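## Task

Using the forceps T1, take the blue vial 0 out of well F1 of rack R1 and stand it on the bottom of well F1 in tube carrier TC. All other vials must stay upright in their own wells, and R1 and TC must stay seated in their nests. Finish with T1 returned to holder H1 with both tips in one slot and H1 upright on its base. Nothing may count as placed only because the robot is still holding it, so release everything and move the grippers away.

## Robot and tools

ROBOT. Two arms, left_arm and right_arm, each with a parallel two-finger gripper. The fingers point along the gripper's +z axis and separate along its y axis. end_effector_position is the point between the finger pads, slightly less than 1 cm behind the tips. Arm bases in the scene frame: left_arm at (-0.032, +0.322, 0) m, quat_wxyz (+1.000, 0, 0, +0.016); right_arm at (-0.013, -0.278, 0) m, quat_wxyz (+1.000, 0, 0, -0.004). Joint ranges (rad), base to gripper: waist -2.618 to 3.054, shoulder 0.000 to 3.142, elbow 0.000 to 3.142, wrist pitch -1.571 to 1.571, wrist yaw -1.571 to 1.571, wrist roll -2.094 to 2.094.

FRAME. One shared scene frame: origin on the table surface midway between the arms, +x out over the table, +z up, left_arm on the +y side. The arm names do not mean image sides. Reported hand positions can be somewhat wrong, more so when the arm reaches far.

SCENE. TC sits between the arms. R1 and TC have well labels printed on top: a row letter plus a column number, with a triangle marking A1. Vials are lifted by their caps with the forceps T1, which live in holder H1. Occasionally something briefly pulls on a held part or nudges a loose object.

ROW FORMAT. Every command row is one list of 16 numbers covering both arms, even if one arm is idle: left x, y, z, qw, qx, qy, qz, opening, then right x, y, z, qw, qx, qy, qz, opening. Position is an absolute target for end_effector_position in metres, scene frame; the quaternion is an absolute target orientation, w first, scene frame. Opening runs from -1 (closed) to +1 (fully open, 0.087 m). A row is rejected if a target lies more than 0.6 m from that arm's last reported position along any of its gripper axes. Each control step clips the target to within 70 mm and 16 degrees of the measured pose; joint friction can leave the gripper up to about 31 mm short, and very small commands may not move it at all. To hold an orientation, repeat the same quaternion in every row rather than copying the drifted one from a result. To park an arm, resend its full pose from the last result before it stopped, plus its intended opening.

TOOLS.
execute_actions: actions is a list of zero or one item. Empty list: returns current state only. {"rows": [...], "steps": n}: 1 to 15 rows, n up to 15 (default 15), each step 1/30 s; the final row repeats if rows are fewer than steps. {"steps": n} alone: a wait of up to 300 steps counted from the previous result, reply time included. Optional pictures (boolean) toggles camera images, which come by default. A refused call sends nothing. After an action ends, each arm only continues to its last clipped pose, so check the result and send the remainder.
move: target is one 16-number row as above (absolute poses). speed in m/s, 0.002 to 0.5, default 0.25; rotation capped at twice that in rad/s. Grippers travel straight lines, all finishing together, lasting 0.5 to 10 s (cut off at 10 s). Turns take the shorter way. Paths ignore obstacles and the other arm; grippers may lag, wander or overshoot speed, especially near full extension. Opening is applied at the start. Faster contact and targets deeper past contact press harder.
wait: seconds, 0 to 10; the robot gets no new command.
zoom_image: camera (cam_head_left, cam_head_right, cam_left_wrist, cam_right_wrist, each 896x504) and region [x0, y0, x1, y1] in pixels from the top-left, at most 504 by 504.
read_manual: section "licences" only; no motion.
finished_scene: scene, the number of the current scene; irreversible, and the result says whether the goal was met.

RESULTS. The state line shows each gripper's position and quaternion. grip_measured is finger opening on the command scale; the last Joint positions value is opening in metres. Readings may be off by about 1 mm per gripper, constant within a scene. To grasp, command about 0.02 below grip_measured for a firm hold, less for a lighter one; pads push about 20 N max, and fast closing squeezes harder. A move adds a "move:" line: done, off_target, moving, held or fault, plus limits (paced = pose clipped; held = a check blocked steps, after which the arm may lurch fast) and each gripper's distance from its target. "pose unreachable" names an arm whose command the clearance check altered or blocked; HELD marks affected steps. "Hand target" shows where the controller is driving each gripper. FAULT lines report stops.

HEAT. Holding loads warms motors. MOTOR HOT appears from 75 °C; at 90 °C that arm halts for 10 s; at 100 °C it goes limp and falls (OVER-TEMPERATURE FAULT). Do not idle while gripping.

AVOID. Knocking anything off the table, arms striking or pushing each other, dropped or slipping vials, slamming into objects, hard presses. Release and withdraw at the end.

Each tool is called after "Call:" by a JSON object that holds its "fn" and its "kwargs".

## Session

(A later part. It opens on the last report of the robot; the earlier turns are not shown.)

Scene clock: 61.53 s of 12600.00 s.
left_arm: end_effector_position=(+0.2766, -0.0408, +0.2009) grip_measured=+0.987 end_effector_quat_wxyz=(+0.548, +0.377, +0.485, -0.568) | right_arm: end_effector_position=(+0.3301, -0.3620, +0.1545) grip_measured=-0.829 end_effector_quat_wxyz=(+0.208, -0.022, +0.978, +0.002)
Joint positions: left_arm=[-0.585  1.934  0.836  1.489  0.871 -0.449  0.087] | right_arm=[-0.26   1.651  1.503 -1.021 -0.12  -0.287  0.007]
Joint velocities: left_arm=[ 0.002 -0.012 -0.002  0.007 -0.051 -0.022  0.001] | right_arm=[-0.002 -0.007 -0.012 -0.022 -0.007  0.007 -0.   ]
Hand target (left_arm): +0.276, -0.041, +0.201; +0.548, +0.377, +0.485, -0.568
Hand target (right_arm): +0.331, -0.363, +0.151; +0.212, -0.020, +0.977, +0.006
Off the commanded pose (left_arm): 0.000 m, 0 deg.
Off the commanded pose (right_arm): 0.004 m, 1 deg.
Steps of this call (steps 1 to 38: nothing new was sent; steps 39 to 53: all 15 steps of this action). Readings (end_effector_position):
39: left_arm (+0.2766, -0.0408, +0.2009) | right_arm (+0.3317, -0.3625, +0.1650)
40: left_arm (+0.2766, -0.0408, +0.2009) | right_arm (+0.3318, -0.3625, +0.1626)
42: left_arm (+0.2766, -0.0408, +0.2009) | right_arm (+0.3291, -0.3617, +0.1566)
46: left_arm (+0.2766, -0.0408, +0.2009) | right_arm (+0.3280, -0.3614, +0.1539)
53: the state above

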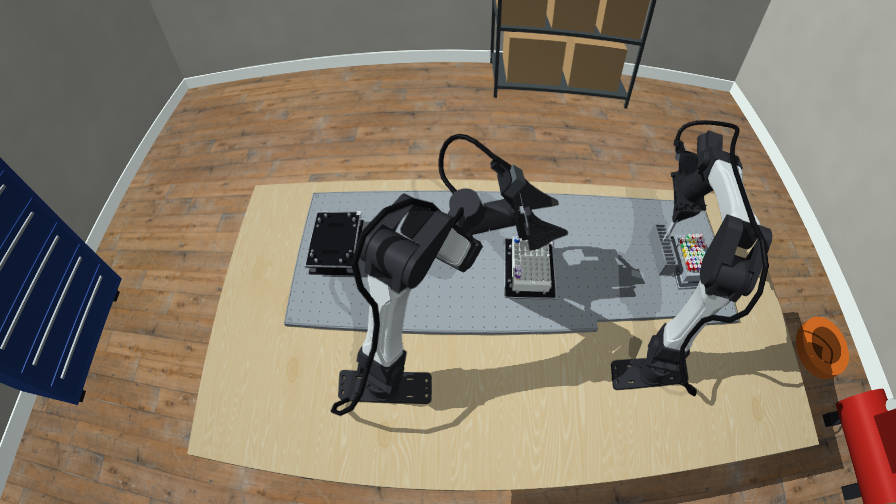

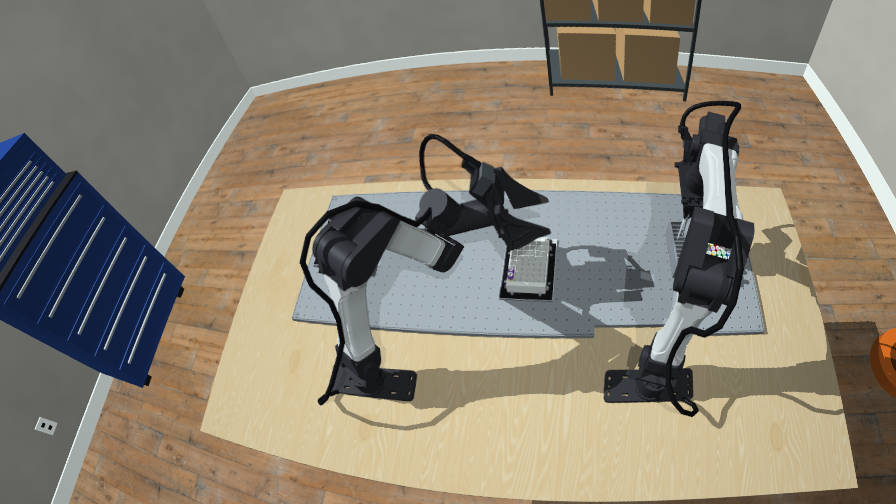

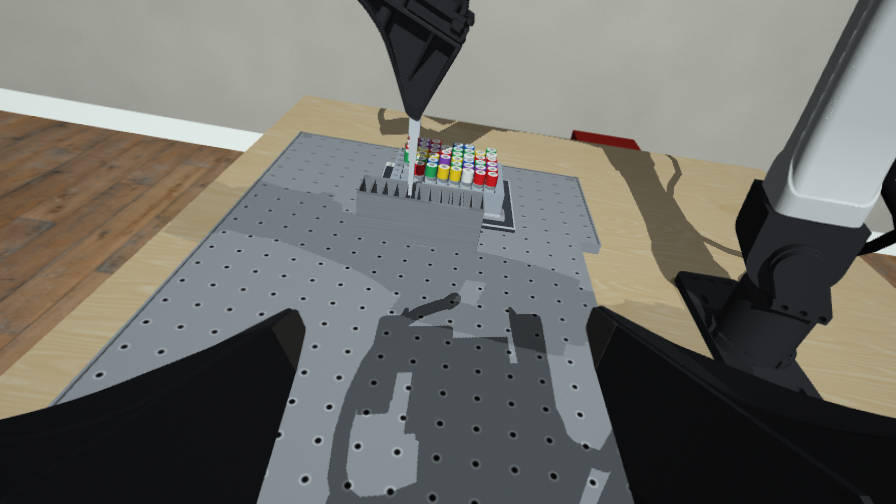

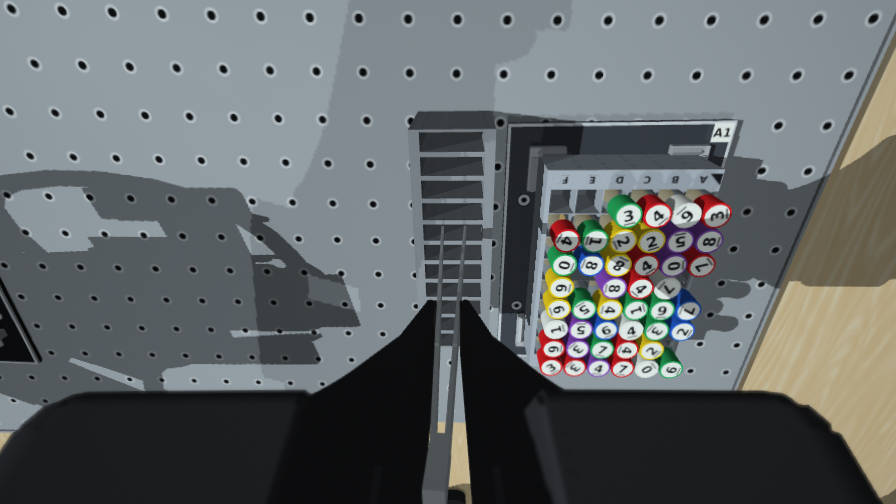

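In the slot.

Call:
{"fn": "execute_actions", "kwargs": {"actions": [{"rows":[[0.2764,-0.0408,0.2008,0.548,0.377,0.485,-0.568,1,0.33,-0.363,0.141,0.212,-0.02,0.977,0.006,-0.83]]}], "pictures": false}}

Call:
{"fn": "execute_actions", "kwargs": {"actions": [{"rows":[[0.2764,-0.0408,0.2008,0.548,0.377,0.485,-0.568,1,0.3295,-0.363,0.131,0.212,-0.02,0.977,0.006,-0.83]]}], "pictures": false}}

Call:
{"fn": "execute_actions", "kwargs": {"actions": [{"rows":[[0.2764,-0.0408,0.2008,0.548,0.377,0.485,-0.568,1,0.329,-0.363,0.121,0.212,-0.02,0.977,0.006,-0.83]]}]}}

Call:
{"fn": "zoom_image", "kwargs": {"camera": "cam_left_wrist", "region": [350,110,470,230]}}

Scene clock: 63.30 s of 12600.00 s.
left_arm: end_effector_position=(+0.2766, -0.0408, +0.2009) grip_measured=+0.987 end_effector_quat_wxyz=(+0.548, +0.377, +0.485, -0.568) | right_arm: end_effector_position=(+0.3299, -0.3619, +0.1436) grip_measured=-0.829 end_effector_quat_wxyz=(+0.207, -0.021, +0.978, +0.003)
Joint positions: left_arm=[-0.585  1.934  0.836  1.489  0.871 -0.449  0.087] | right_arm=[-0.26   1.65   1.459 -0.98  -0.12  -0.287  0.007]
Joint velocities: left_arm=[ 0.017 -0.007 -0.002 -0.051 -0.007 -0.051 -0.001] | right_arm=[ 0.007  0.002  0.007  0.081 -0.022 -0.037 -0.   ]
Hand target (left_arm): +0.276, -0.041, +0.201; +0.548, +0.377, +0.485, -0.568
Hand target (right_arm): +0.330, -0.363, +0.141; +0.212, -0.020, +0.977, +0.006
Off the commanded pose (left_arm): 0.000 m, 0 deg.
Off the commanded pose (right_arm): 0.003 m, 1 deg.
Steps of this call (steps 1 to 38: nothing new was sent; steps 39 to 53: all 15 steps of this action). Readings (end_effector_position):
39: left_arm (+0.2766, -0.0408, +0.2009) | right_arm (+0.3309, -0.3622, +0.1531)
40: left_arm (+0.2766, -0.0408, +0.2009) | right_arm (+0.3309, -0.3622, +0.1510)
42: left_arm (+0.2766, -0.0408, +0.2009) | right_arm (+0.3286, -0.3616, +0.1455)
46: left_arm (+0.2766, -0.0408, +0.2009) | right_arm (+0.3279, -0.3614, +0.1431)
53: the state above

Scene clock: 63.80 s of 12600.00 s.
left_arm: end_effector_position=(+0.2766, -0.0408, +0.2009) grip_measured=+0.987 end_effector_quat_wxyz=(+0.548, +0.377, +0.485, -0.568) | right_arm: end_effector_position=(+0.3298, -0.3619, +0.1334) grip_measured=-0.829 end_effector_quat_wxyz=(+0.206, -0.021, +0.978, +0.003)
Joint positions: left_arm=[-0.585  1.934  0.836  1.489  0.871 -0.449  0.087] | right_arm=[-0.26   1.648  1.417 -0.94  -0.121 -0.287  0.007]
Joint velocities: left_arm=[-0.012  0.027  0.012  0.037 -0.051  0.081 -0.001] | right_arm=[ 0.017 -0.007 -0.002  0.051  0.066 -0.095  0.   ]
Hand target (left_arm): +0.276, -0.041, +0.201; +0.548, +0.377, +0.485, -0.568
Hand target (right_arm): +0.330, -0.363, +0.131; +0.212, -0.020, +0.977, +0.006
Off the commanded pose (left_arm): 0.000 m, 0 deg.
Off the commanded pose (right_arm): 0.003 m, 1 deg.
Steps of this call (steps 1 to 15: all 15 steps of this action). Readings (end_effector_position):
1: left_arm (+0.2766, -0.0408, +0.2009) | right_arm (+0.3304, -0.3620, +0.1424)
2: left_arm (+0.2766, -0.0408, +0.2009) | right_arm (+0.3306, -0.3621, +0.1403)
4: left_arm (+0.2766, -0.0408, +0.2009) | right_arm (+0.3283, -0.3614, +0.1351)
8: left_arm (+0.2766, -0.0408, +0.2009) | right_arm (+0.3278, -0.3613, +0.1329)
15: the state above

Scene clock: 64.30 s of 12600.00 s.
left_arm: end_effector_position=(+0.2766, -0.0408, +0.2009) grip_measured=+0.987 end_effector_quat_wxyz=(+0.548, +0.377, +0.485, -0.568) | right_arm: end_effector_position=(+0.3293, -0.3617, +0.1233) grip_measured=-0.829 end_effector_quat_wxyz=(+0.206, -0.021, +0.978, +0.003)
Joint positions: left_arm=[-0.585  1.934  0.836  1.489  0.871 -0.449  0.087] | right_arm=[-0.26   1.648  1.376 -0.901 -0.121 -0.287  0.007]
Joint velocities: left_arm=[-0.002 -0.022 -0.002 -0.022 -0.051 -0.007 -0.001] | right_arm=[-0.002 -0.007 -0.002 -0.051 -0.037 -0.11  -0.001]
Hand target (left_arm): +0.276, -0.041, +0.201; +0.548, +0.377, +0.485, -0.568
Hand target (right_arm): +0.329, -0.363, +0.121; +0.211, -0.020, +0.977, +0.006
Off the commanded pose (left_arm): 0.000 m, 0 deg.
Off the commanded pose (right_arm): 0.003 m, 1 deg.
Steps of this call (steps 1 to 15: all 15 steps of this action). Readings (end_effector_position):
1: left_arm (+0.2766, -0.0408, +0.2009) | right_arm (+0.3303, -0.3620, +0.1322)
2: left_arm (+0.2766, -0.0408, +0.2009) | right_arm (+0.3304, -0.3620, +0.1301)
4: left_arm (+0.2766, -0.0408, +0.2009) | right_arm (+0.3279, -0.3613, +0.1250)
8: left_arm (+0.2766, -0.0408, +0.2009) | right_arm (+0.3275, -0.3612, +0.1228)
15: the state above

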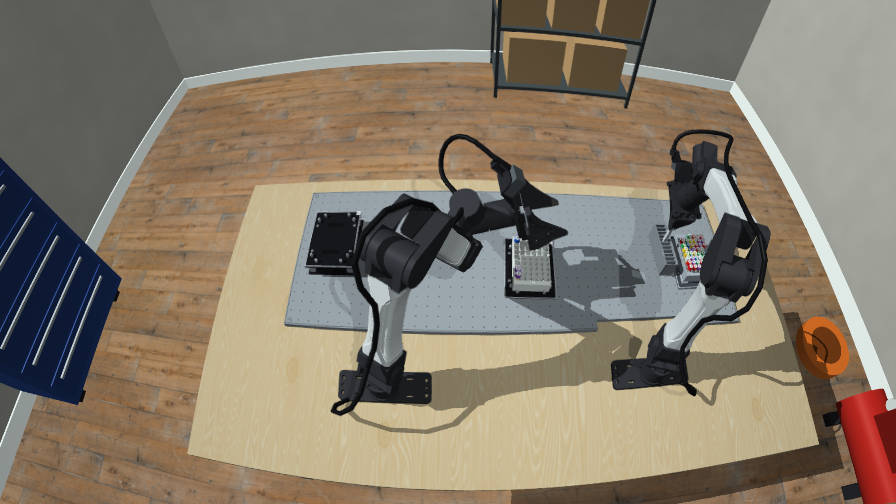

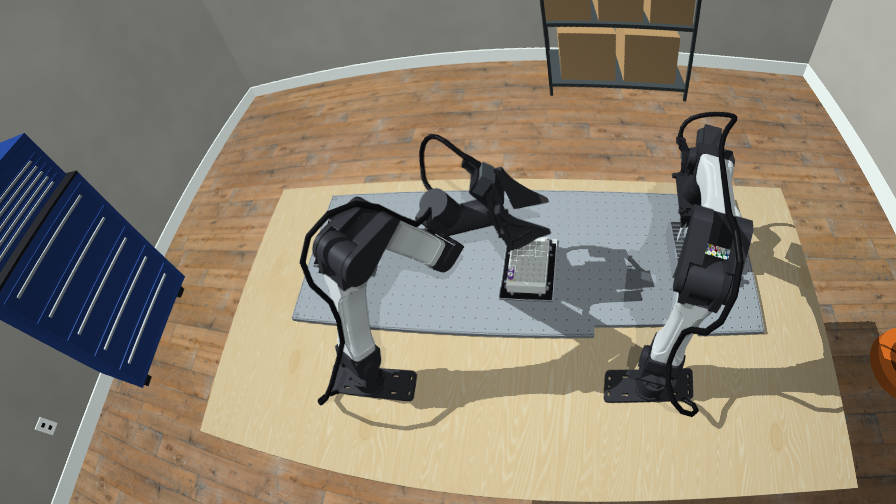

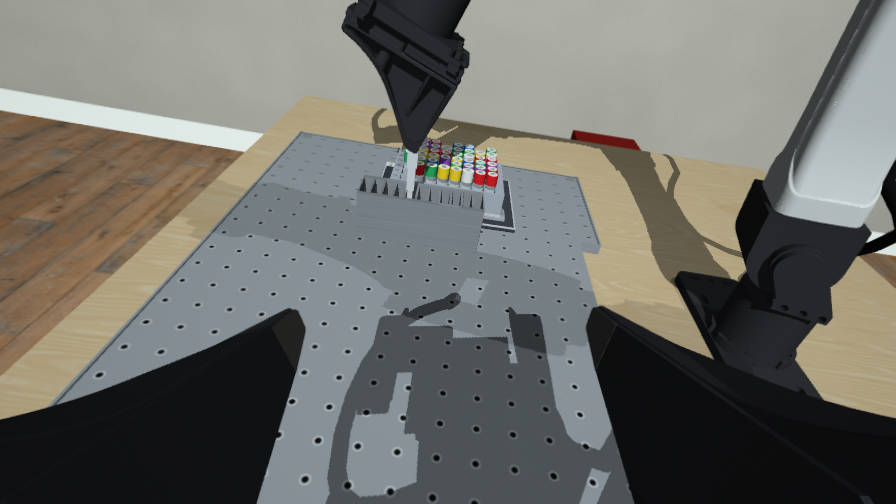

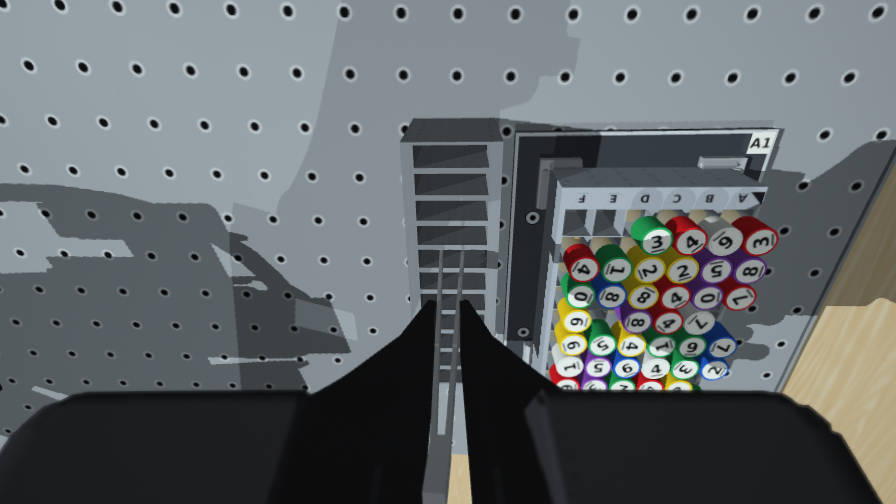

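Region (350, 110, 470, 230) of cam_left_wrist's 896x504 image, scaled by 4.200, with more detail than that image has.

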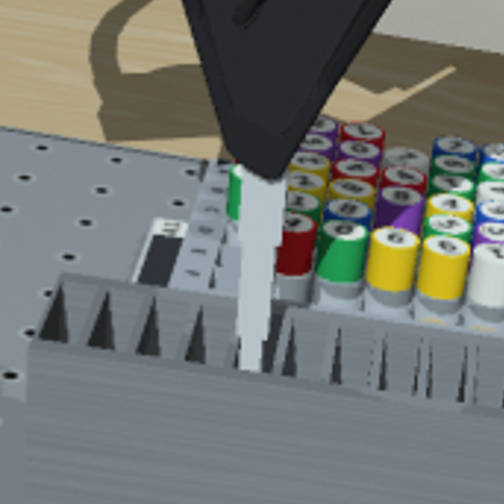

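Call:
{"fn": "execute_actions", "kwargs": {"actions": [{"rows":[[0.2764,-0.0408,0.2008,0.548,0.377,0.485,-0.568,1,0.3285,-0.363,0.112,0.212,-0.02,0.977,0.006,-0.83]],"steps":15}]}}

Scene clock: 66.03 s of 12600.00 s.
left_arm: end_effector_position=(+0.2766, -0.0408, +0.2009) grip_measured=+0.987 end_effector_quat_wxyz=(+0.548, +0.377, +0.485, -0.568) | right_arm: end_effector_position=(+0.3295, -0.3617, +0.1148) grip_measured=-0.829 end_effector_quat_wxyz=(+0.207, -0.022, +0.978, +0.003)
Joint positions: left_arm=[-0.585  1.934  0.836  1.489  0.871 -0.449  0.087] | right_arm=[-0.26   1.648  1.342 -0.865 -0.121 -0.287  0.007]
Joint velocities: left_arm=[-0.022 -0.002 -0.017  0.007  0.095  0.022 -0.   ] | right_arm=[ 0.002  0.007  0.002 -0.051 -0.066 -0.095 -0.001]
Hand target (left_arm): +0.276, -0.041, +0.201; +0.548, +0.377, +0.485, -0.568
Hand target (right_arm): +0.329, -0.363, +0.112; +0.212, -0.020, +0.977, +0.006
Off the commanded pose (left_arm): 0.000 m, 0 deg.
Off the commanded pose (right_arm): 0.003 m, 1 deg.
Steps of this call (steps 1 to 37: nothing new was sent; steps 38 to 52: all 15 steps of this action). Readings (end_effector_position):
38: left_arm (+0.2766, -0.0408, +0.2009) | right_arm (+0.3300, -0.3619, +0.1222)
39: left_arm (+0.2766, -0.0408, +0.2009) | right_arm (+0.3302, -0.3620, +0.1205)
41: left_arm (+0.2766, -0.0408, +0.2009) | right_arm (+0.3283, -0.3614, +0.1163)
45: left_arm (+0.2766, -0.0408, +0.2009) | right_arm (+0.3282, -0.3614, +0.1145)
52: the state above

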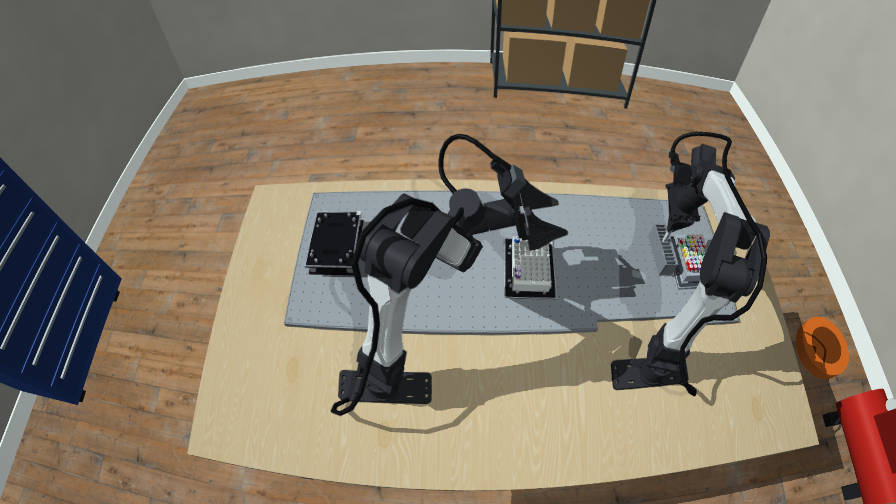

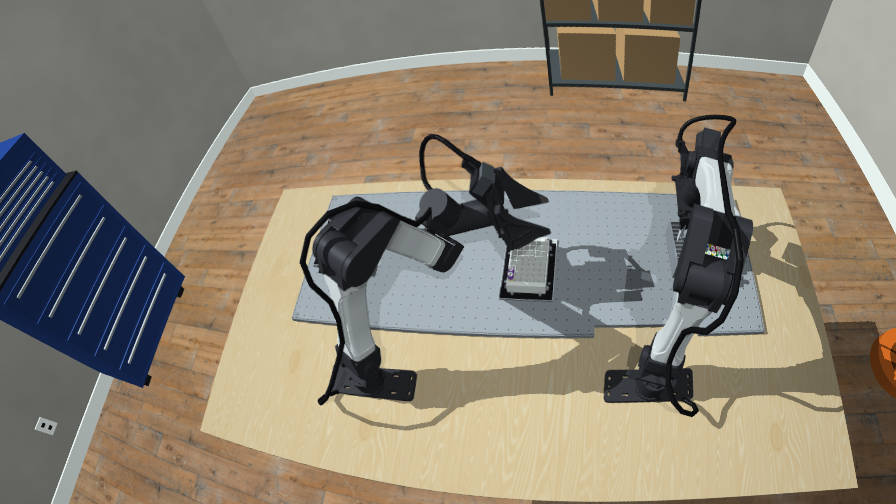

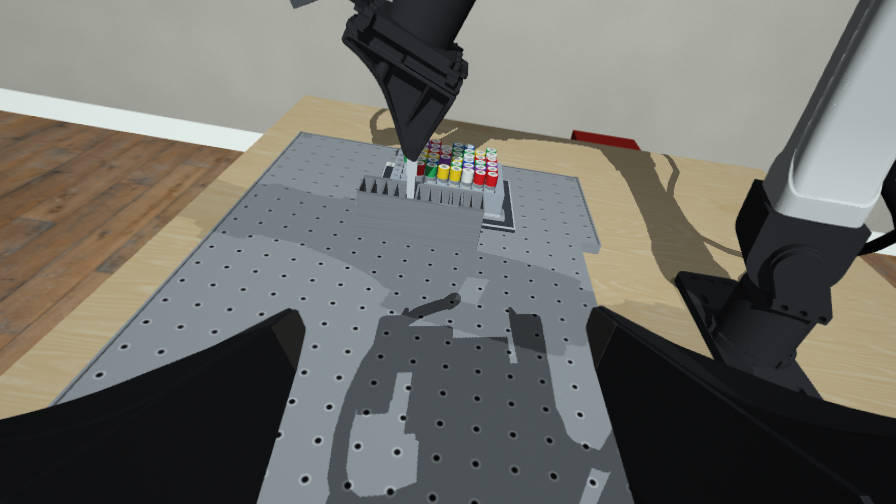

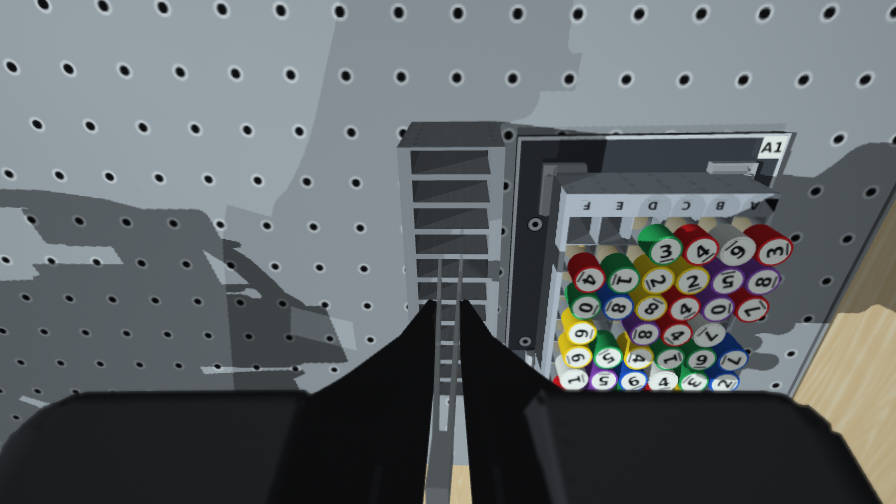

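Call:
{"fn": "execute_actions", "kwargs": {"actions": [{"rows":[[0.2764,-0.0408,0.2008,0.548,0.377,0.485,-0.568,1,0.3285,-0.363,0.112,0.212,-0.02,0.977,0.006,-0.6],[0.2764,-0.0408,0.2008,0.548,0.377,0.485,-0.568,1,0.3285,-0.363,0.112,0.212,-0.02,0.977,0.006,-0.2]],"steps":12}], "pictures": false}}

Call:
{"fn": "move", "kwargs": {"target": [0.2764,-0.0408,0.2008,0.548,0.377,0.485,-0.568,1,0.325,-0.363,0.22,0.212,-0.02,0.977,0.006,-0.2], "speed": 0.08}}

Scene clock: 68.17 s of 12600.00 s.
left_arm: end_effector_position=(+0.2766, -0.0408, +0.2009) grip_measured=+0.987 end_effector_quat_wxyz=(+0.548, +0.377, +0.485, -0.568) | right_arm: end_effector_position=(+0.3300, -0.3618, +0.1150) grip_measured=-0.200 end_effector_quat_wxyz=(+0.208, -0.022, +0.978, +0.003)
Joint positions: left_arm=[-0.585  1.934  0.836  1.489  0.871 -0.449  0.087] | right_arm=[-0.26   1.648  1.342 -0.863 -0.121 -0.287  0.035]
Joint velocities: left_arm=[-0.012 -0.002 -0.007  0.022 -0.066 -0.022 -0.001] | right_arm=[-0.007 -0.032  0.007 -0.139  0.037 -0.007 -0.   ]
Hand target (left_arm): +0.276, -0.041, +0.201; +0.548, +0.377, +0.485, -0.568
Hand target (right_arm): +0.328, -0.363, +0.112; +0.212, -0.020, +0.977, +0.006
Off the commanded pose (left_arm): 0.000 m, 0 deg.
Off the commanded pose (right_arm): 0.003 m, 1 deg.
Steps of this call (steps 1 to 52: nothing new was sent; steps 53 to 64: all 12 steps of this action). Readings (end_effector_position):
53: left_arm (+0.2766, -0.0408, +0.2009) | right_arm (+0.3295, -0.3617, +0.1148)
54: left_arm (+0.2766, -0.0408, +0.2009) | right_arm (+0.3296, -0.3617, +0.1149)
56: left_arm (+0.2766, -0.0408, +0.2009) | right_arm (+0.3298, -0.3618, +0.1149)
60: left_arm (+0.2766, -0.0408, +0.2009) | right_arm (+0.3300, -0.3618, +0.1150)
64: the state above

Scene clock: 70.30 s of 12600.00 s.
left_arm: end_effector_position=(+0.2766, -0.0408, +0.2009) grip_measured=+0.987 end_effector_quat_wxyz=(+0.548, +0.377, +0.485, -0.568) | right_arm: end_effector_position=(+0.3220, -0.3595, +0.2167) grip_measured=-0.200 end_effector_quat_wxyz=(+0.211, -0.022, +0.977, +0.002)
Joint positions: left_arm=[-0.585  1.934  0.836  1.489  0.871 -0.449  0.087] | right_arm=[-0.26   1.666  1.771 -1.268 -0.122 -0.287  0.035]
Joint velocities: left_arm=[ 0.002 -0.002  0.007  0.007 -0.081  0.022 -0.   ] | right_arm=[ 0.012  0.002 -0.012 -0.051 -0.066 -0.037  0.   ]
Hand target (left_arm): +0.276, -0.041, +0.201; +0.548, +0.377, +0.485, -0.568
Hand target (right_arm): +0.323, -0.363, +0.220; +0.212, -0.020, +0.977, +0.006
Off the commanded pose (left_arm): 0.000 m, 0 deg.
Off the commanded pose (right_arm): 0.006 m, 1 deg.
move: done

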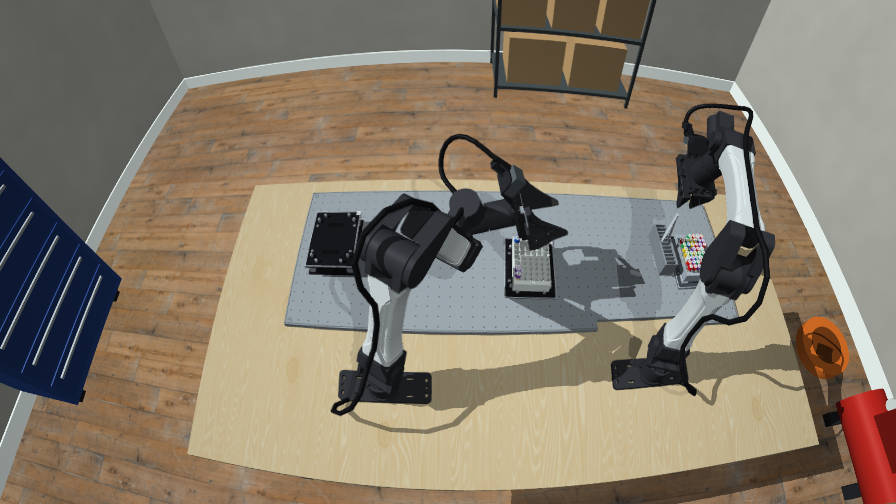

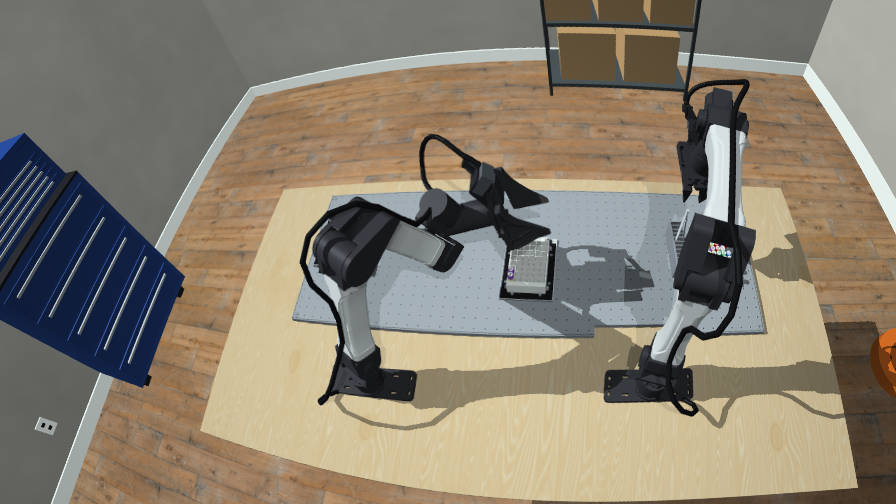

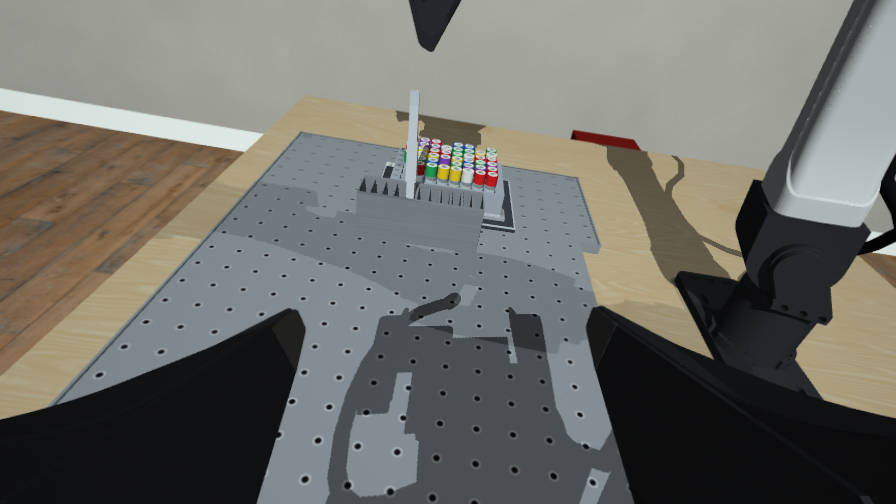

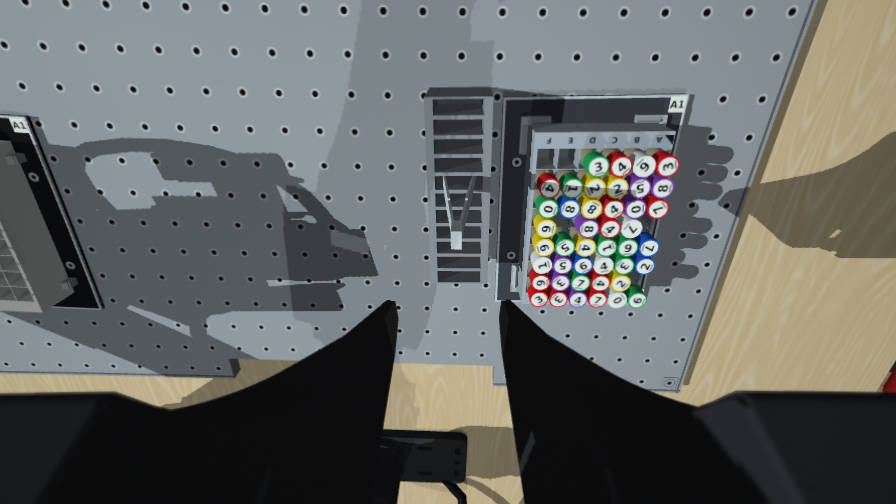

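Call:
{"fn": "finished_scene", "kwargs": {"scene": 2}}

The scene is finished: the task was done.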